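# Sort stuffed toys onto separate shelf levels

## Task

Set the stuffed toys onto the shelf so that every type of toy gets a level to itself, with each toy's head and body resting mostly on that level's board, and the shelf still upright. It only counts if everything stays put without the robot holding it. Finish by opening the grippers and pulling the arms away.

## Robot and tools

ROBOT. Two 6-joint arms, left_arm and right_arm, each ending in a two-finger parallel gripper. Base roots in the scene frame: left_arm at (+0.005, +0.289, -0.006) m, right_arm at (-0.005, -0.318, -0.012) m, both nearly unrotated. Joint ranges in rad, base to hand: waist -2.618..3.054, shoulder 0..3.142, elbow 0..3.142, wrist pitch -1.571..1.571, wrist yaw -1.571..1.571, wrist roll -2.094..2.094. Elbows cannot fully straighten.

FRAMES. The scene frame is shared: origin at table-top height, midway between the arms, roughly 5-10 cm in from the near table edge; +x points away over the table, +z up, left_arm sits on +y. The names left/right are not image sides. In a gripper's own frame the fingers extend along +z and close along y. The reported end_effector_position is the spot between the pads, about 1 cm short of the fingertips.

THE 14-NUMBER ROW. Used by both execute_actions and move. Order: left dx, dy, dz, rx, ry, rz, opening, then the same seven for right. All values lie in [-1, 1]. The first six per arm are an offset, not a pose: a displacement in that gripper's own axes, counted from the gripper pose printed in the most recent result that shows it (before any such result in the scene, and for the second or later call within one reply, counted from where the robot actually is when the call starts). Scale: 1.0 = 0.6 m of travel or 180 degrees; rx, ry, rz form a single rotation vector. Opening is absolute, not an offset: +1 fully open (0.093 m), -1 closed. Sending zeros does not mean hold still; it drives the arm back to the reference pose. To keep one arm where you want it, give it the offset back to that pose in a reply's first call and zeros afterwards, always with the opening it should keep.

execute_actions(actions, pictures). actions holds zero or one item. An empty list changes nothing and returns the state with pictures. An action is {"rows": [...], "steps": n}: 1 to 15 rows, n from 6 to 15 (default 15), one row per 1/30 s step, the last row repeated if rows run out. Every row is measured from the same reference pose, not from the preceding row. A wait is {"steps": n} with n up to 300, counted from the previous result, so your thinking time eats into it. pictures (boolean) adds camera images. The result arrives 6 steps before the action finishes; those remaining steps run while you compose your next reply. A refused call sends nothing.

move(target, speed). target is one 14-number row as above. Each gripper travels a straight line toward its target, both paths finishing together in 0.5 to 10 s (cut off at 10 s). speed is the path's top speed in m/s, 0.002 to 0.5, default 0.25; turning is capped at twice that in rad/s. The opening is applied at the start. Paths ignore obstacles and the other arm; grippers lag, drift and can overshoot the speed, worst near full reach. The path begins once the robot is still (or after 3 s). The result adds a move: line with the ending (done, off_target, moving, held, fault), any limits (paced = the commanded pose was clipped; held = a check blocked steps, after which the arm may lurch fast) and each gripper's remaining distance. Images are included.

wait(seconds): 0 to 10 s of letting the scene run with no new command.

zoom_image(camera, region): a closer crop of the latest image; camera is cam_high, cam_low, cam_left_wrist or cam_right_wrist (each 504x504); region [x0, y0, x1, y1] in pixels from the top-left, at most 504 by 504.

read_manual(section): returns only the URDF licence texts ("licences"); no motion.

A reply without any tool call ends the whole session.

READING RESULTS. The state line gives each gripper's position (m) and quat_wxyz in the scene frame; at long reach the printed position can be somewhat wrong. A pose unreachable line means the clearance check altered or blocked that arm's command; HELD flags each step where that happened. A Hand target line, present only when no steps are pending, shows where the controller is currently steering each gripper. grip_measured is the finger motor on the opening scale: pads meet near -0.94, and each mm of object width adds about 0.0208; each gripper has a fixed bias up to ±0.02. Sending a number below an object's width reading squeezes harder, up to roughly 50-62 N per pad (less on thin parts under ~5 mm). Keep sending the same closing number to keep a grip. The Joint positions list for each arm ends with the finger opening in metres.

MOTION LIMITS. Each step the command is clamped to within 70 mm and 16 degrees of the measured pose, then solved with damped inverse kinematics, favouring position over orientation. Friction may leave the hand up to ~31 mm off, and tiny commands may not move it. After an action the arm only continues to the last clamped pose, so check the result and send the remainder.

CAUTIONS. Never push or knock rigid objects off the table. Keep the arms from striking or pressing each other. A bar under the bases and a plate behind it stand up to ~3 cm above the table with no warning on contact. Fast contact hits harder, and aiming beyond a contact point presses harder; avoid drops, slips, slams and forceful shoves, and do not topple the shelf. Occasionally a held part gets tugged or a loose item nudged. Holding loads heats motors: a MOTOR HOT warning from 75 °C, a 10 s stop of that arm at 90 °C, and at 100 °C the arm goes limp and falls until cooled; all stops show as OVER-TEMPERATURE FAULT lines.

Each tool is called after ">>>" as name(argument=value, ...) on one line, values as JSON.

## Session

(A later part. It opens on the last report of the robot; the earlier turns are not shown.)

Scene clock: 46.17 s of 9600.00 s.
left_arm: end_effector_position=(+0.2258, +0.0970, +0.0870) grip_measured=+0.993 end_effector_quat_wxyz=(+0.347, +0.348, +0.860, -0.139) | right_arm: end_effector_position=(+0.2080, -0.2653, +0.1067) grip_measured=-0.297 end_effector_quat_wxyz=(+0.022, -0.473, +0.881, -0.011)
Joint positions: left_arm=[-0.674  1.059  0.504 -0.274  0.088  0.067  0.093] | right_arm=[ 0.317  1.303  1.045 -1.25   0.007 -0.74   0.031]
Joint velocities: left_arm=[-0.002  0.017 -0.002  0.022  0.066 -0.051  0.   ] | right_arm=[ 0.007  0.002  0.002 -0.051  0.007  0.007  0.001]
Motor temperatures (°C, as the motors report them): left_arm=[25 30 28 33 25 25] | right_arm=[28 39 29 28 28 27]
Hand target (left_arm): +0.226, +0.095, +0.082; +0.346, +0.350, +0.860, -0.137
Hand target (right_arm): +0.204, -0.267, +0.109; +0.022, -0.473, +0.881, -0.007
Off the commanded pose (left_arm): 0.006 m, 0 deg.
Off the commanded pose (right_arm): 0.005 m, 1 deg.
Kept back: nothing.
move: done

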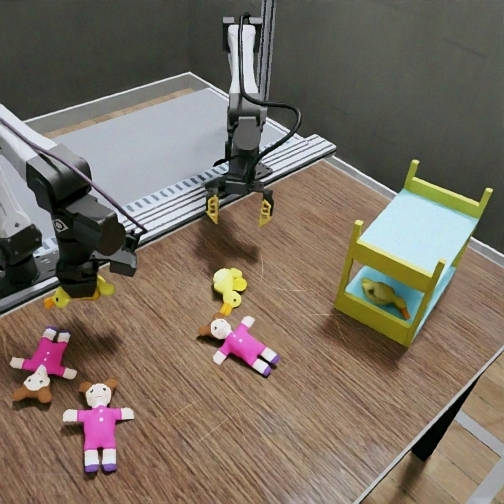

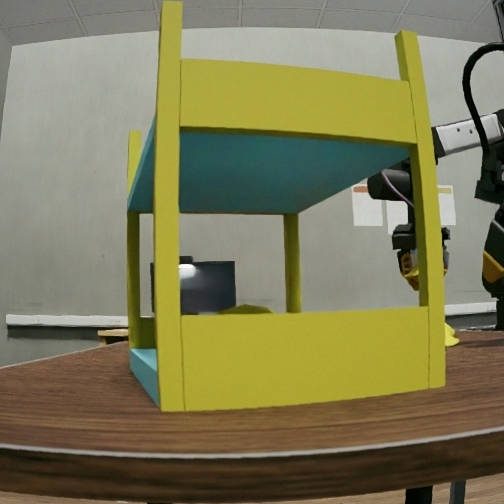

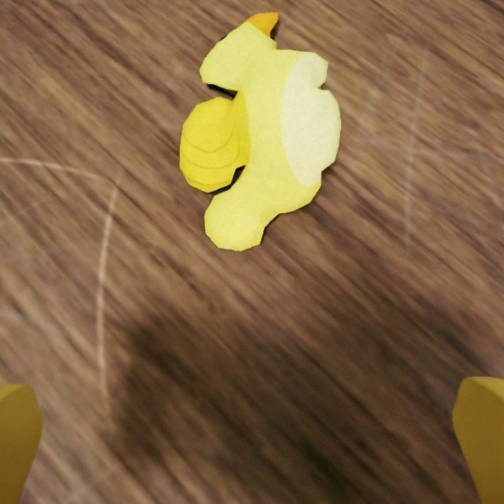

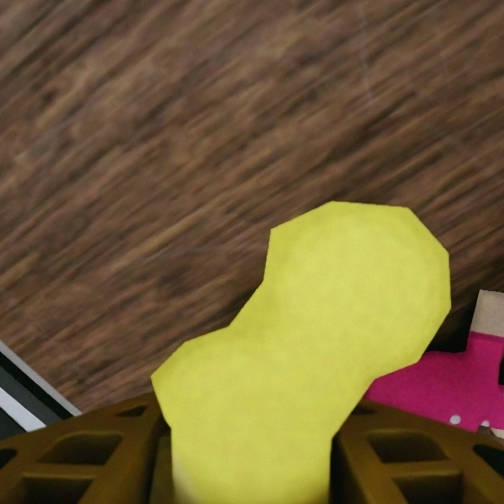

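>>> move(target=[-0.053,-0.012,0.221,0,0,0,1, 0,0,0,0,0,0,-0.3], speed=0.15)

>>> move(target=[0,0,0,0,0,0,-0.3, 0,0,0,0,0,0,-0.3])

>>> move(target=[-0.06,0,-0.06,0,-0.12,0,-0.3, 0,0,0,0,0,0,-0.3], speed=0.2)

Scene clock: 47.77 s of 9600.00 s.
left_arm: end_effector_position=(+0.3012, +0.0168, +0.0134) grip_measured=+0.993 end_effector_quat_wxyz=(+0.343, +0.349, +0.862, -0.136) | right_arm: end_effector_position=(+0.2079, -0.2652, +0.1067) grip_measured=-0.297 end_effector_quat_wxyz=(+0.022, -0.474, +0.880, -0.011)
Joint positions: left_arm=[-0.74   1.744  0.697  0.21   0.038  0.019  0.093] | right_arm=[ 0.317  1.303  1.045 -1.25   0.006 -0.742  0.031]
Joint velocities: left_arm=[-0.017  0.017 -0.017 -0.007  0.037 -0.066 -0.001] | right_arm=[-0.007 -0.022 -0.002 -0.022 -0.037 -0.037 -0.001]
Motor temperatures (°C, as the motors report them): left_arm=[25 30 28 33 25 25] | right_arm=[28 38 29 28 28 27]
Hand target (left_arm): +0.303, +0.010, +0.014; +0.347, +0.348, +0.860, -0.139
Hand target (right_arm): +0.208, -0.265, +0.107; +0.022, -0.473, +0.881, -0.011
Off the commanded pose (left_arm): 0.005 m, 1 deg.
Off the commanded pose (right_arm): 0.000 m, 0 deg.
Kept back: nothing.
move: done

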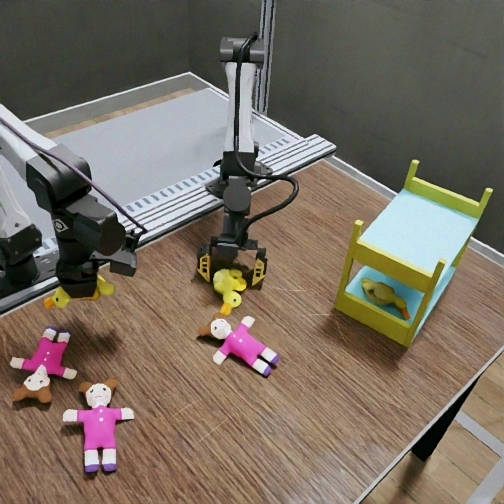

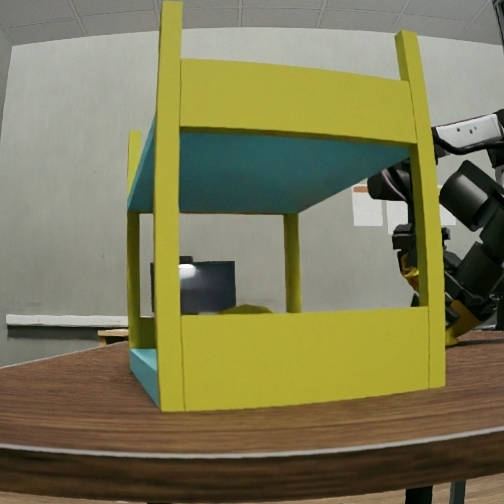

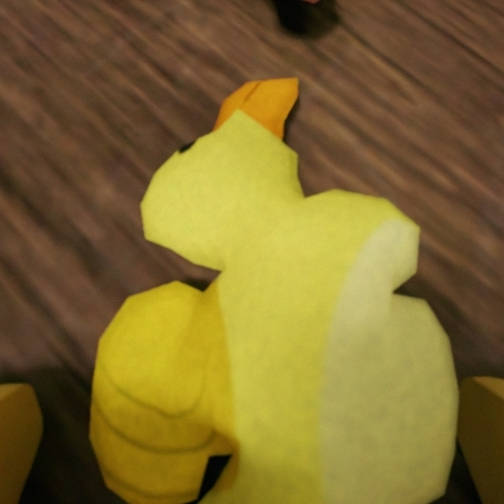

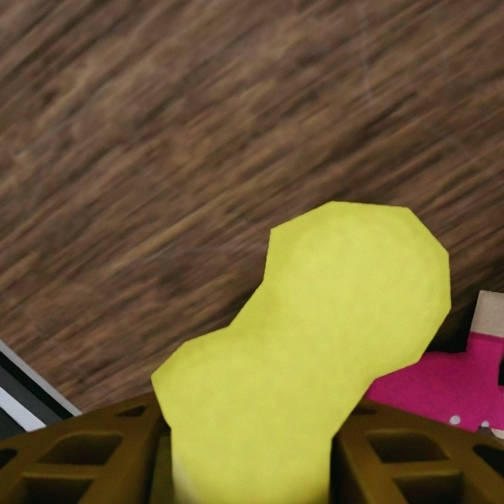

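Scene clock: 48.27 s of 9600.00 s.
left_arm: end_effector_position=(+0.3014, +0.0169, +0.0135) grip_measured=-0.298 end_effector_quat_wxyz=(+0.343, +0.348, +0.862, -0.135) | right_arm: end_effector_position=(+0.2079, -0.2652, +0.1067) grip_measured=-0.297 end_effector_quat_wxyz=(+0.022, -0.474, +0.880, -0.011)
Joint positions: left_arm=[-0.74   1.744  0.697  0.211  0.037  0.019  0.031] | right_arm=[ 0.317  1.303  1.045 -1.25   0.006 -0.742  0.031]
Joint velocities: left_arm=[ 0.002 -0.002 -0.007 -0.066  0.037 -0.037  0.   ] | right_arm=[-0.002 -0.002  0.007 -0.095  0.037 -0.007 -0.   ]
Motor temperatures (°C, as the motors report them): left_arm=[25 30 28 33 25 25] | right_arm=[28 38 30 28 28 27]
Hand target (left_arm): +0.301, +0.017, +0.013; +0.343, +0.349, +0.862, -0.135
Hand target (right_arm): +0.208, -0.265, +0.107; +0.022, -0.474, +0.880, -0.011
Off the commanded pose (left_arm): 0.000 m, 0 deg.
Off the commanded pose (right_arm): 0.000 m, 0 deg.
Kept back: nothing.
move: done

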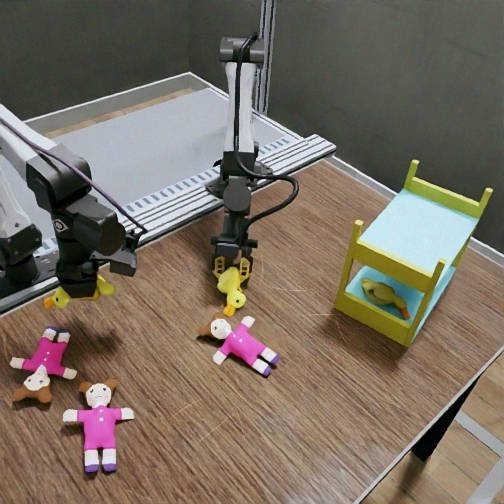

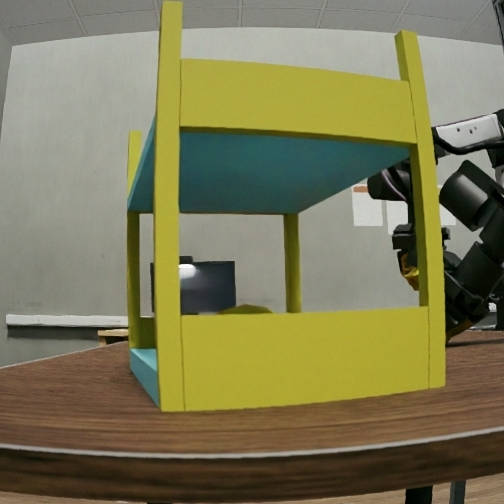

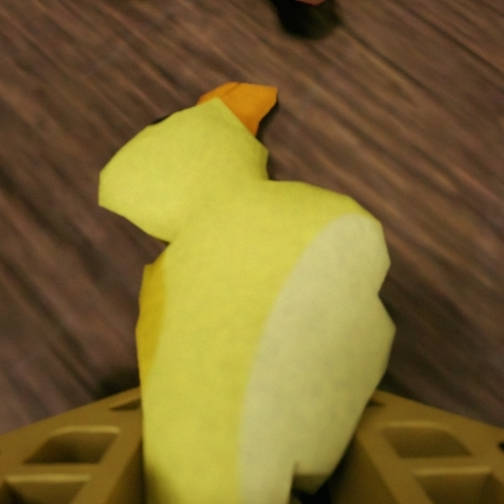

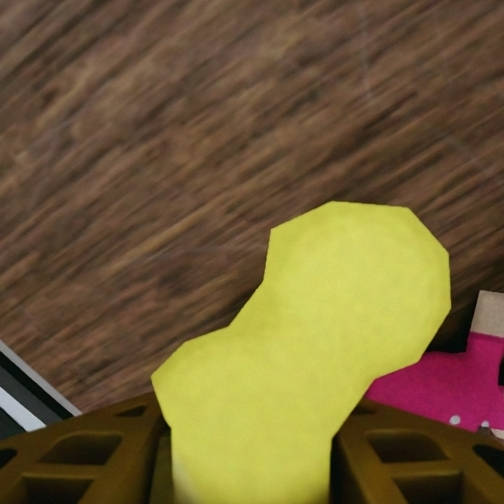

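Scene clock: 49.87 s of 9600.00 s.
left_arm: end_effector_position=(+0.3010, +0.0159, +0.0553) grip_measured=-0.298 end_effector_quat_wxyz=(+0.485, +0.320, +0.791, -0.190) | right_arm: end_effector_position=(+0.2079, -0.2652, +0.1067) grip_measured=-0.297 end_effector_quat_wxyz=(+0.022, -0.474, +0.880, -0.011)
Joint positions: left_arm=[-0.74   1.673  0.468  0.709  0.038  0.007  0.031] | right_arm=[ 0.317  1.303  1.045 -1.25   0.006 -0.742  0.031]
Joint velocities: left_arm=[-0.002  0.002  0.002 -0.007 -0.022  0.066 -0.001] | right_arm=[ 0.017 -0.027 -0.017  0.007 -0.037 -0.081  0.   ]
Motor temperatures (°C, as the motors report them): left_arm=[25 31 28 33 25 25] | right_arm=[28 38 30 28 28 27]
Hand target (left_arm): +0.303, +0.016, +0.064; +0.498, +0.315, +0.783, -0.198
Hand target (right_arm): +0.208, -0.265, +0.107; +0.022, -0.474, +0.880, -0.011
Off the commanded pose (left_arm): 0.009 m, 2 deg.
Off the commanded pose (right_arm): 0.000 m, 0 deg.
Kept back: nothing.
move: done

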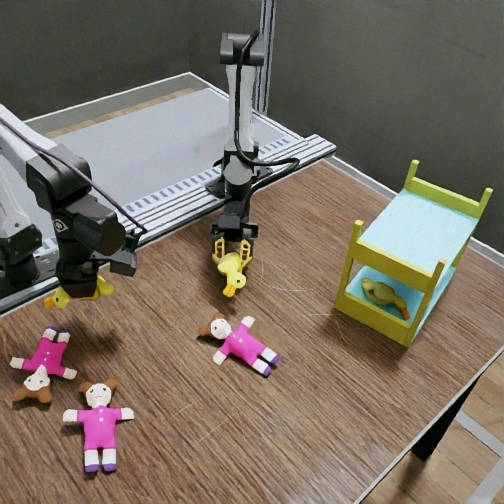

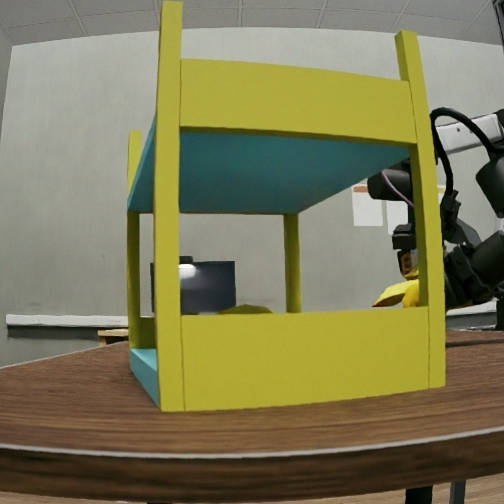

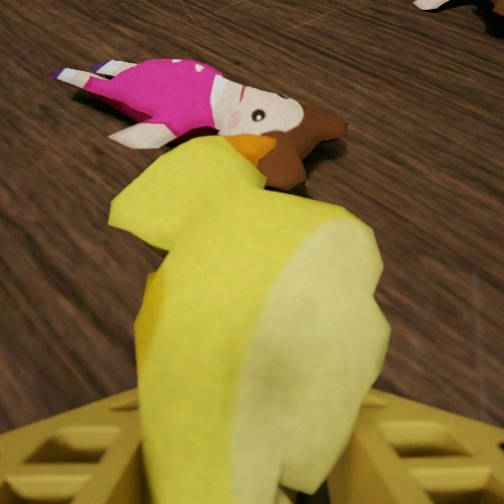

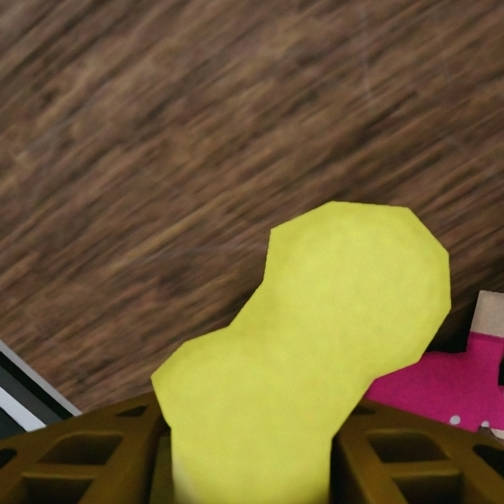

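>>> move(target=[0.11,0.465,-0.261,-0.291,0,-0.15,-0.3, -0.446,0.111,0,0,0,-0.52,-0.3], speed=0.3)

Scene clock: 53.47 s of 9600.00 s.
left_arm: end_effector_position=(+0.3669, +0.3293, +0.0622) grip_measured=-0.298 end_effector_quat_wxyz=(+0.509, -0.103, +0.852, +0.063) | right_arm: end_effector_position=(+0.2972, -0.0058, +0.1165) grip_measured=-0.297 end_effector_quat_wxyz=(-0.022, +0.964, -0.264, +0.019)
Joint positions: left_arm=[ 0.007  1.499  0.361  0.606 -0.196 -0.105  0.031] | right_arm=[ 0.881  2.16   2.093 -1.432  0.018 -1.796  0.031]
Joint velocities: left_arm=[ 0.007 -0.002  0.027  0.022 -0.066  0.007 -0.   ] | right_arm=[-0.007  0.022 -0.007 -0.051 -0.022 -0.022 -0.   ]
Motor temperatures (°C, as the motors report them): left_arm=[25 31 28 33 25 25] | right_arm=[28 37 30 28 28 27]
Hand target (left_arm): +0.373, +0.335, +0.067; +0.515, -0.113, +0.847, +0.069
Hand target (right_arm): +0.296, -0.005, +0.112; -0.010, +0.966, -0.257, +0.019
Off the commanded pose (left_arm): 0.011 m, 2 deg.
Off the commanded pose (right_arm): 0.005 m, 2 deg.
Kept back: nothing.
move: off_target (left_arm)

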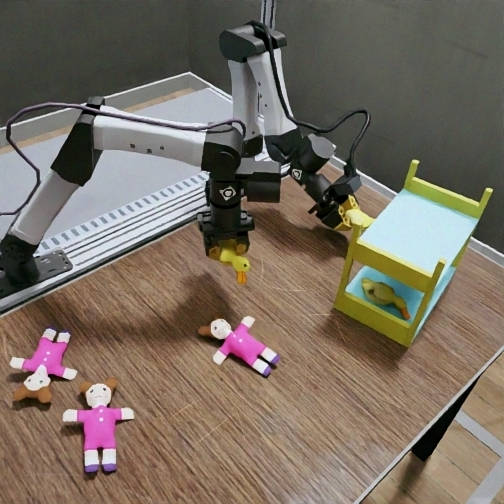

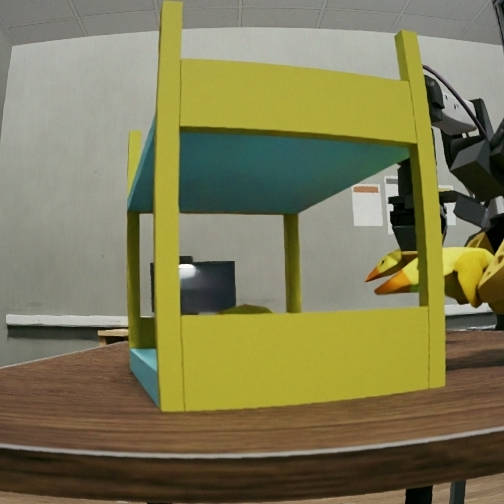

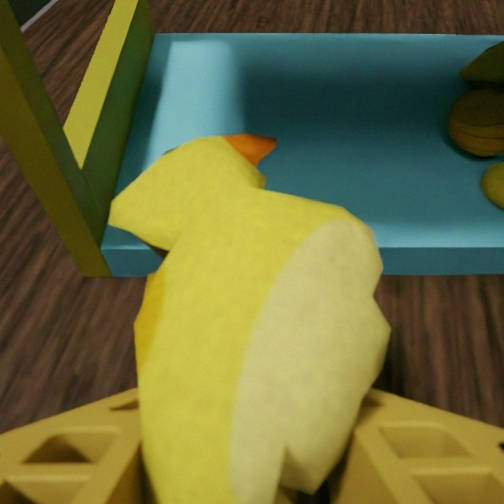

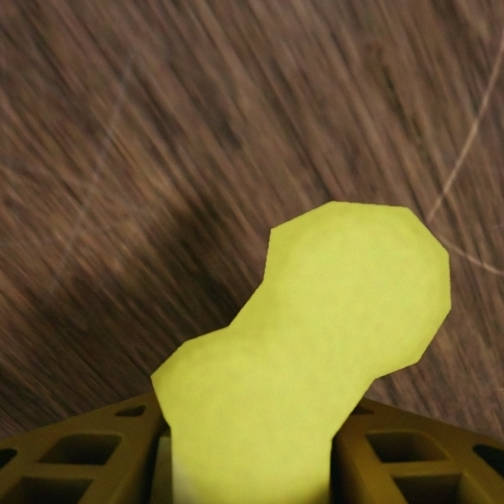

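>>> move(target=[-0.09,0.02,0.188,0,-0.135,0,-0.3, 0,0,0.165,0,0,0,-0.3], speed=0.1)

Scene clock: 56.27 s of 9600.00 s.
left_arm: end_effector_position=(+0.4808, +0.3648, +0.0435) grip_measured=-0.298 end_effector_quat_wxyz=(+0.658, -0.091, +0.743, +0.080) | right_arm: end_effector_position=(+0.3048, +0.0027, +0.0302) grip_measured=-0.297 end_effector_quat_wxyz=(-0.034, +0.964, -0.264, +0.026)
Joint positions: left_arm=[ 0.099  2.256  0.673  1.432 -0.13  -0.015  0.031] | right_arm=[ 0.881  2.184  1.786 -1.073  0.018 -1.797  0.031]
Joint velocities: left_arm=[ 0.002 -0.017 -0.012  0.051 -0.022 -0.037 -0.001] | right_arm=[ 0.002 -0.007 -0.032 -0.022  0.066  0.022 -0.001]
Motor temperatures (°C, as the motors report them): left_arm=[25 31 29 34 25 25] | right_arm=[28 38 30 28 28 27]
Hand target (left_arm): +0.486, +0.370, +0.055; +0.676, -0.091, +0.726, +0.082
Hand target (right_arm): +0.303, -0.002, +0.018; -0.022, +0.964, -0.264, +0.019
Off the commanded pose (left_arm): 0.015 m, 3 deg.
Off the commanded pose (right_arm): 0.014 m, 2 deg.
Kept back: nothing.
move: off_target (left_arm, right_arm)

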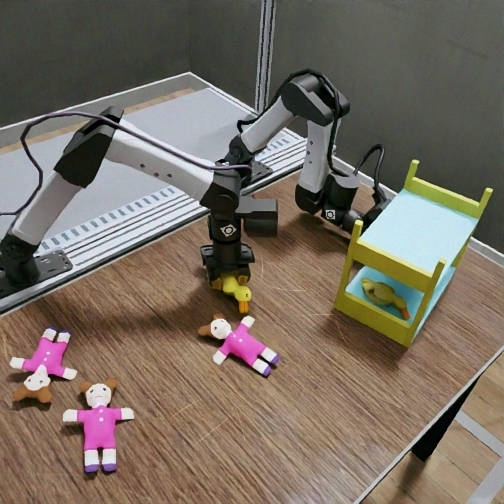

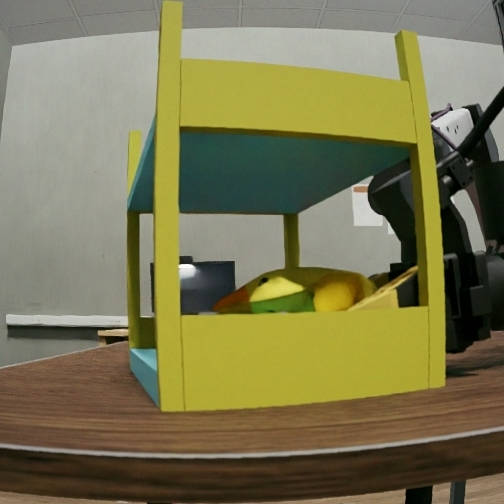

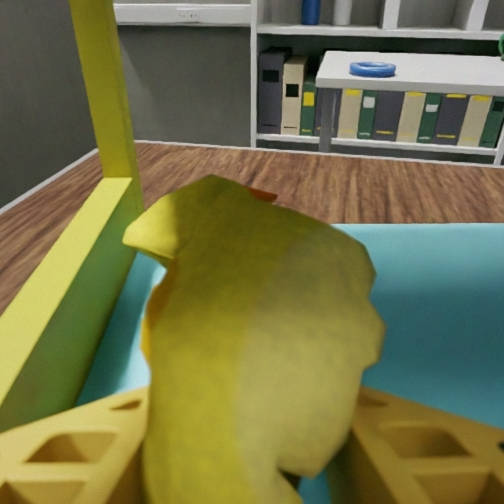

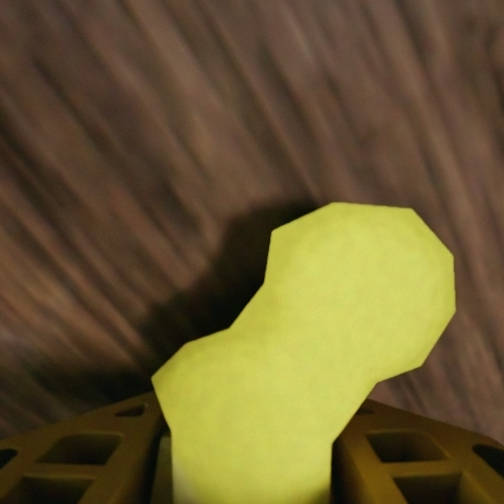

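>>> move(target=[0,0,0,0,0,0,0.35, 0,0,0,0,0,0,1])

>>> move(target=[-0.01,0,-0.15,0,0.08,0,0.35, 0,0,-0.15,0,0,0,1], speed=0.15)

Scene clock: 57.20 s of 9600.00 s.
left_arm: end_effector_position=(+0.4813, +0.3621, +0.0438) grip_measured=+0.348 end_effector_quat_wxyz=(+0.659, -0.087, +0.743, +0.077) | right_arm: end_effector_position=(+0.3050, +0.0029, +0.0303) grip_measured=+1.000 end_effector_quat_wxyz=(-0.035, +0.964, -0.264, +0.026)
Joint positions: left_arm=[ 0.096  2.256  0.673  1.433 -0.122 -0.014  0.062] | right_arm=[ 0.881  2.184  1.786 -1.072  0.018 -1.797  0.093]
Joint velocities: left_arm=[-0.002  0.002  0.002 -0.066 -0.022  0.022 -0.001] | right_arm=[ 0.007 -0.007  0.007 -0.007 -0.022  0.081  0.   ]
Motor temperatures (°C, as the motors report them): left_arm=[25 31 29 34 25 25] | right_arm=[28 38 30 28 28 27]
Hand target (left_arm): +0.481, +0.365, +0.044; +0.658, -0.091, +0.743, +0.080
Hand target (right_arm): +0.305, +0.003, +0.030; -0.034, +0.964, -0.264, +0.026
Off the commanded pose (left_arm): 0.003 m, 1 deg.
Off the commanded pose (right_arm): 0.000 m, 0 deg.
Kept back: nothing.
move: done

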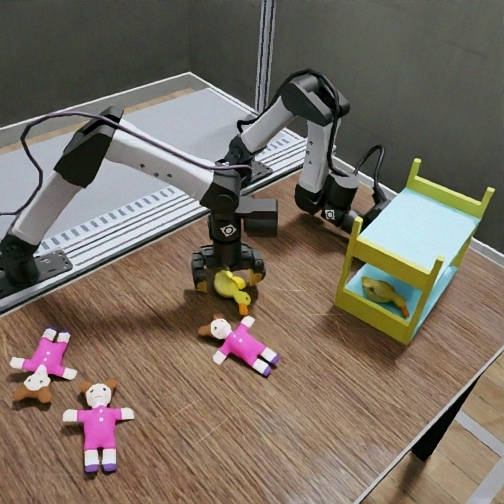

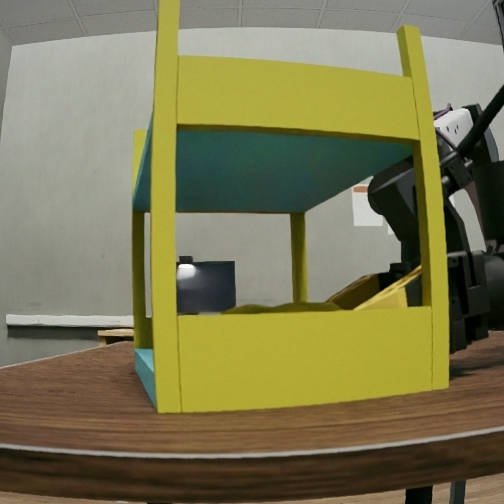

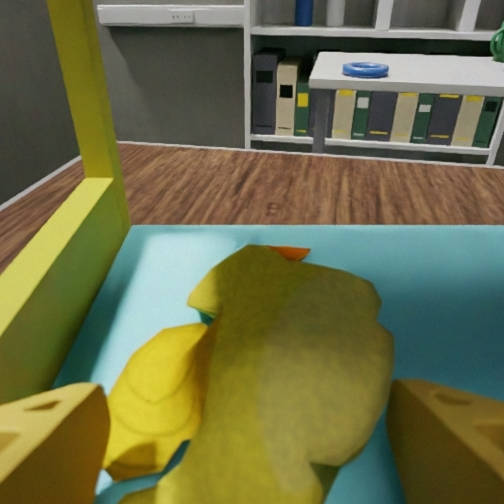

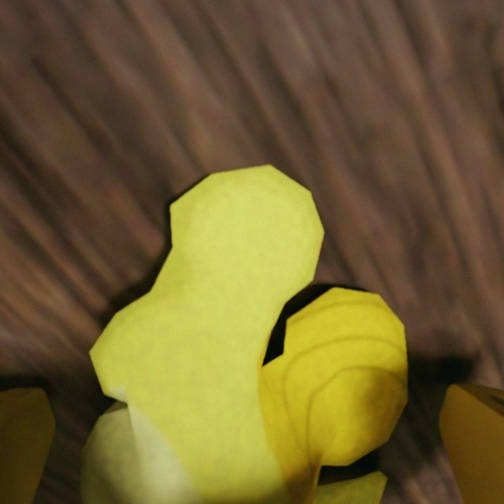

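Scene clock: 58.73 s of 9600.00 s.
left_arm: end_effector_position=(+0.3958, +0.3465, +0.0593) grip_measured=+0.348 end_effector_quat_wxyz=(+0.561, -0.095, +0.820, +0.067) | right_arm: end_effector_position=(+0.3001, -0.0028, +0.1154) grip_measured=+1.000 end_effector_quat_wxyz=(-0.035, +0.964, -0.264, +0.026)
Joint positions: left_arm=[ 0.074  1.729  0.381  0.944 -0.137 -0.048  0.062] | right_arm=[ 0.881  2.144  2.061 -1.387  0.018 -1.797  0.093]
Joint velocities: left_arm=[ 0.007 -0.012 -0.017 -0.095  0.007 -0.051 -0.001] | right_arm=[ 0.007  0.012 -0.012  0.051 -0.066  0.007  0.   ]
Motor temperatures (°C, as the motors report them): left_arm=[25 31 28 34 25 25] | right_arm=[28 39 30 28 28 27]
Hand target (left_arm): +0.394, +0.343, +0.061; +0.561, -0.094, +0.820, +0.066
Hand target (right_arm): +0.298, -0.003, +0.120; -0.035, +0.964, -0.264, +0.026
Off the commanded pose (left_arm): 0.005 m, 0 deg.
Off the commanded pose (right_arm): 0.005 m, 0 deg.
Kept back: nothing.
move: done

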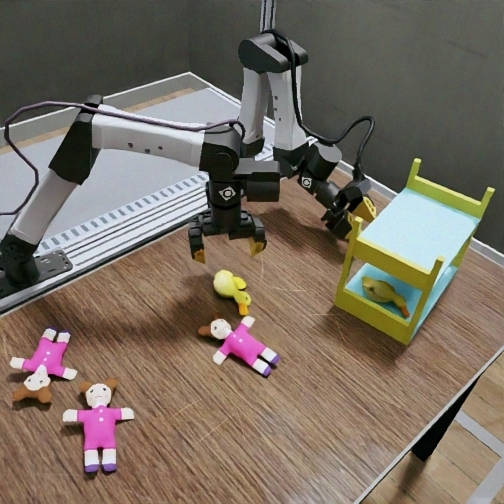

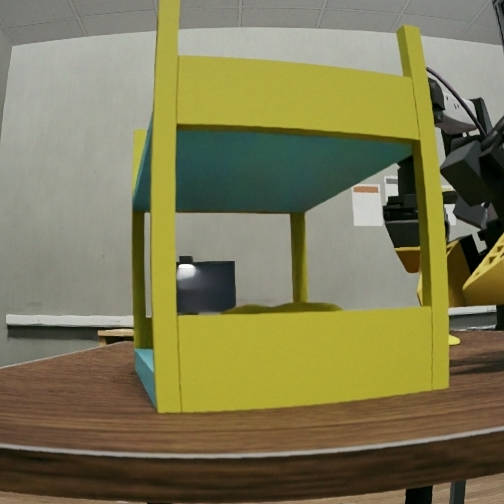

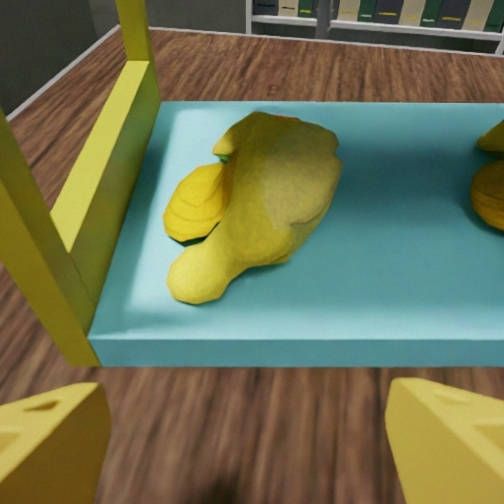

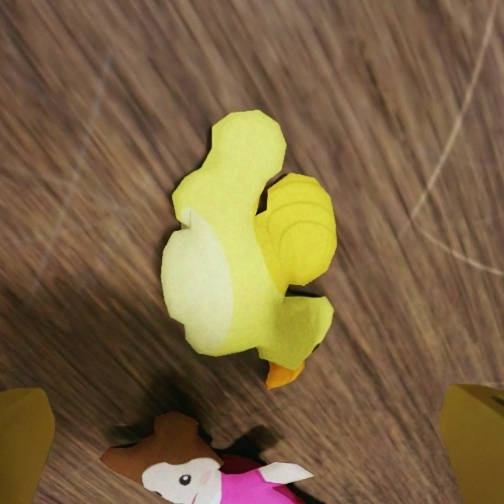

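>>> move(target=[0.091,-0.382,-0.405,0.203,0.125,0.132,1, 0.232,0.548,-0.113,-0.022,0.03,0.829,1], speed=0.4)

Scene clock: 63.00 s of 9600.00 s.
left_arm: end_effector_position=(+0.2052, +0.0720, +0.0949) grip_measured=+0.993 end_effector_quat_wxyz=(+0.376, +0.243, +0.889, -0.094) | right_arm: end_effector_position=(+0.2548, -0.3581, +0.1598) grip_measured=+1.000 end_effector_quat_wxyz=(+0.004, -0.009, +1.000, -0.012)
Joint positions: left_arm=[-1.013  1.092  0.548 -0.313 -0.322 -0.35   0.093] | right_arm=[-0.08   1.517  1.435 -1.466  0.013 -0.168  0.093]
Joint velocities: left_arm=[ 0.012  0.002  0.002  0.007 -0.007 -0.022 -0.   ] | right_arm=[ 0.007  0.002 -0.007 -0.051 -0.007  0.022  0.   ]
Motor temperatures (°C, as the motors report them): left_arm=[25 31 29 34 25 25] | right_arm=[28 39 30 28 28 27]
Hand target (left_arm): +0.205, +0.069, +0.097; +0.376, +0.244, +0.889, -0.091
Hand target (right_arm): +0.252, -0.358, +0.164; +0.005, -0.000, +1.000, -0.008
Off the commanded pose (left_arm): 0.007 m, 1 deg.
Off the commanded pose (right_arm): 0.007 m, 2 deg.
Kept back: nothing.
move: done

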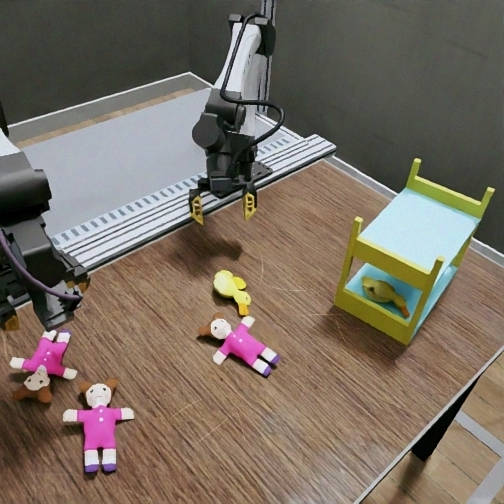

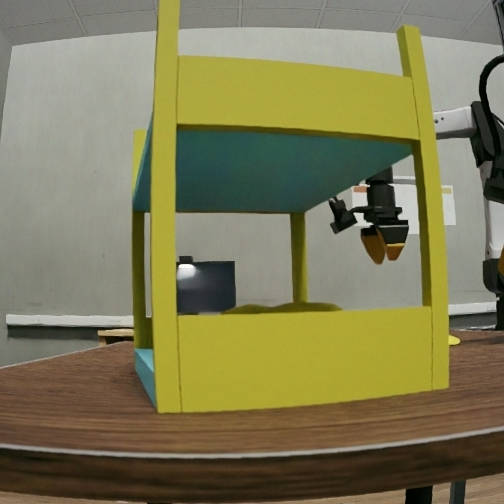

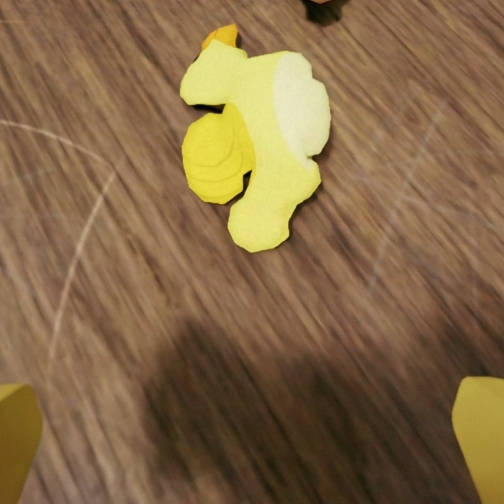

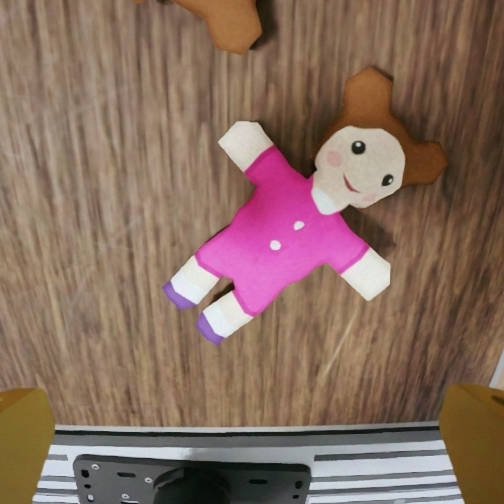

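>>> move(target=[-0.02,0,0.12,0,0,0,1, 0.045,-0.01,0.13,0,0,0.26,0.7], speed=0.25)

>>> move(target=[-0.028,-0.005,0.122,0,0,0,1, 0.005,0,0.125,0,0,0,0.7], speed=0.12)

Scene clock: 65.60 s of 9600.00 s.
left_arm: end_effector_position=(+0.2484, +0.0464, +0.0467) grip_measured=+0.993 end_effector_quat_wxyz=(+0.365, +0.249, +0.893, -0.086) | right_arm: end_effector_position=(+0.2343, -0.3658, +0.0840) grip_measured=+0.702 end_effector_quat_wxyz=(+0.008, +0.381, +0.925, -0.010)
Joint positions: left_arm=[-0.92   1.434  0.564  0.007 -0.258 -0.273  0.093] | right_arm=[-0.122  1.444  1.067 -1.169  0.013  0.59   0.079]
Joint velocities: left_arm=[-0.007  0.007 -0.022  0.007 -0.022  0.022 -0.001] | right_arm=[-0.017  0.007  0.012 -0.037  0.007  0.022  0.   ]
Motor temperatures (°C, as the motors report them): left_arm=[25 31 29 34 25 25] | right_arm=[28 39 30 28 28 27]
Hand target (left_arm): +0.257, +0.041, +0.053; +0.375, +0.243, +0.889, -0.094
Hand target (right_arm): +0.230, -0.367, +0.082; +0.008, +0.389, +0.921, -0.010
Off the commanded pose (left_arm): 0.012 m, 2 deg.
Off the commanded pose (right_arm): 0.006 m, 1 deg.
Kept back: nothing.
move: off_target (left_arm)

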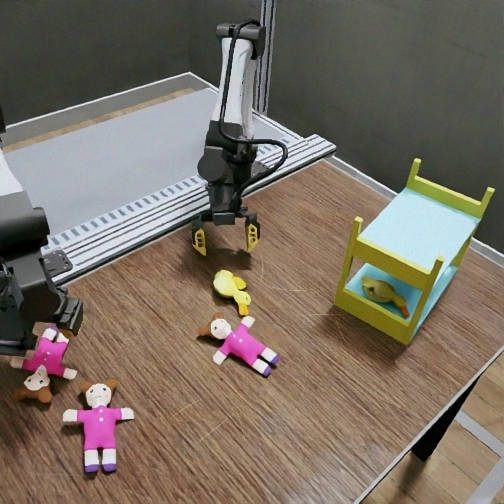

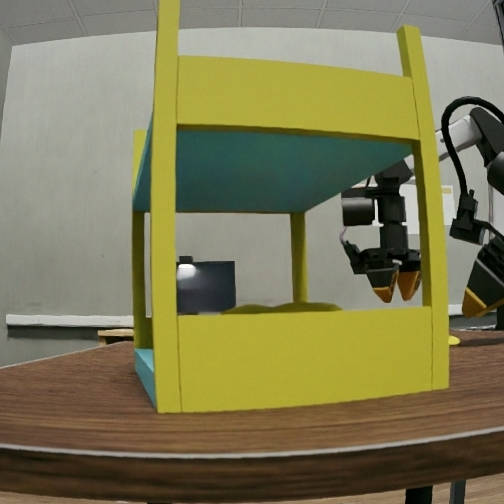

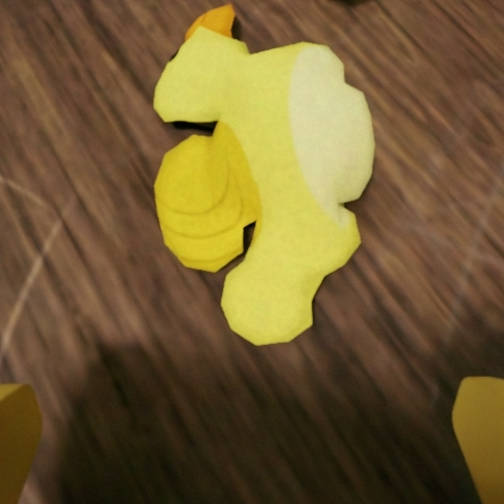

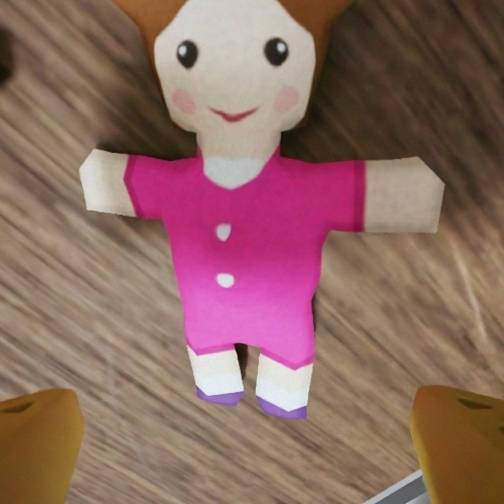

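Scene clock: 66.63 s of 9600.00 s.
left_arm: end_effector_position=(+0.2975, +0.0086, +0.0132) grip_measured=+0.993 end_effector_quat_wxyz=(+0.373, +0.247, +0.889, -0.094) | right_arm: end_effector_position=(+0.2309, -0.3656, +0.0184) grip_measured=+0.702 end_effector_quat_wxyz=(+0.005, +0.381, +0.925, -0.010)
Joint positions: left_arm=[-0.869  1.766  0.705  0.23  -0.221 -0.234  0.093] | right_arm=[-0.122  1.513  0.858 -0.897  0.012  0.59   0.079]
Joint velocities: left_arm=[-0.027  0.007 -0.007  0.066 -0.037  0.007 -0.   ] | right_arm=[-0.002  0.012  0.007  0.037  0.022  0.022  0.001]
Motor temperatures (°C, as the motors report them): left_arm=[25 31 29 34 25 25] | right_arm=[28 38 30 28 28 27]
Hand target (left_arm): +0.301, +0.012, +0.006; +0.365, +0.249, +0.893, -0.087
Hand target (right_arm): +0.233, -0.366, +0.009; +0.008, +0.381, +0.925, -0.010
Off the commanded pose (left_arm): 0.010 m, 1 deg.
Off the commanded pose (right_arm): 0.010 m, 0 deg.
Kept back: nothing.
move: done

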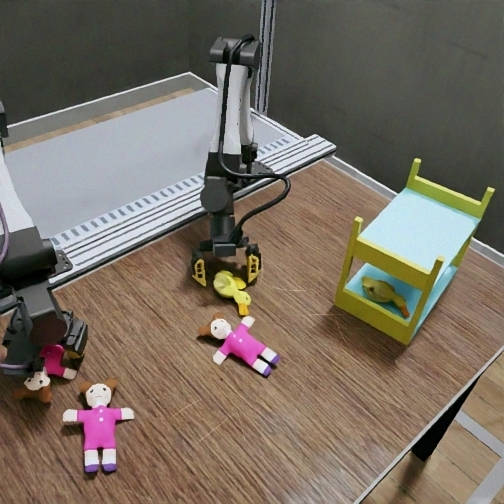

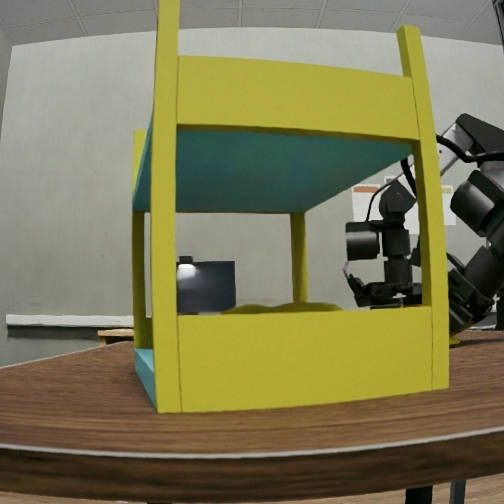

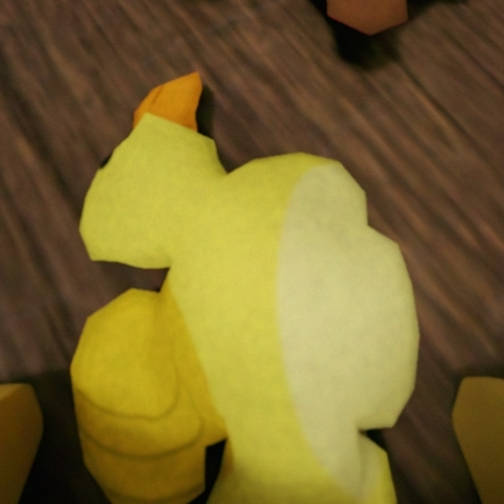

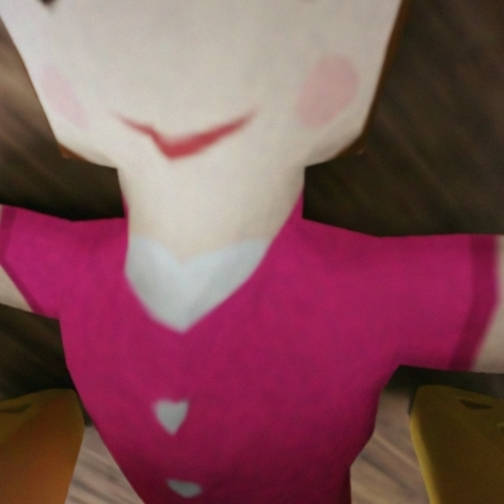

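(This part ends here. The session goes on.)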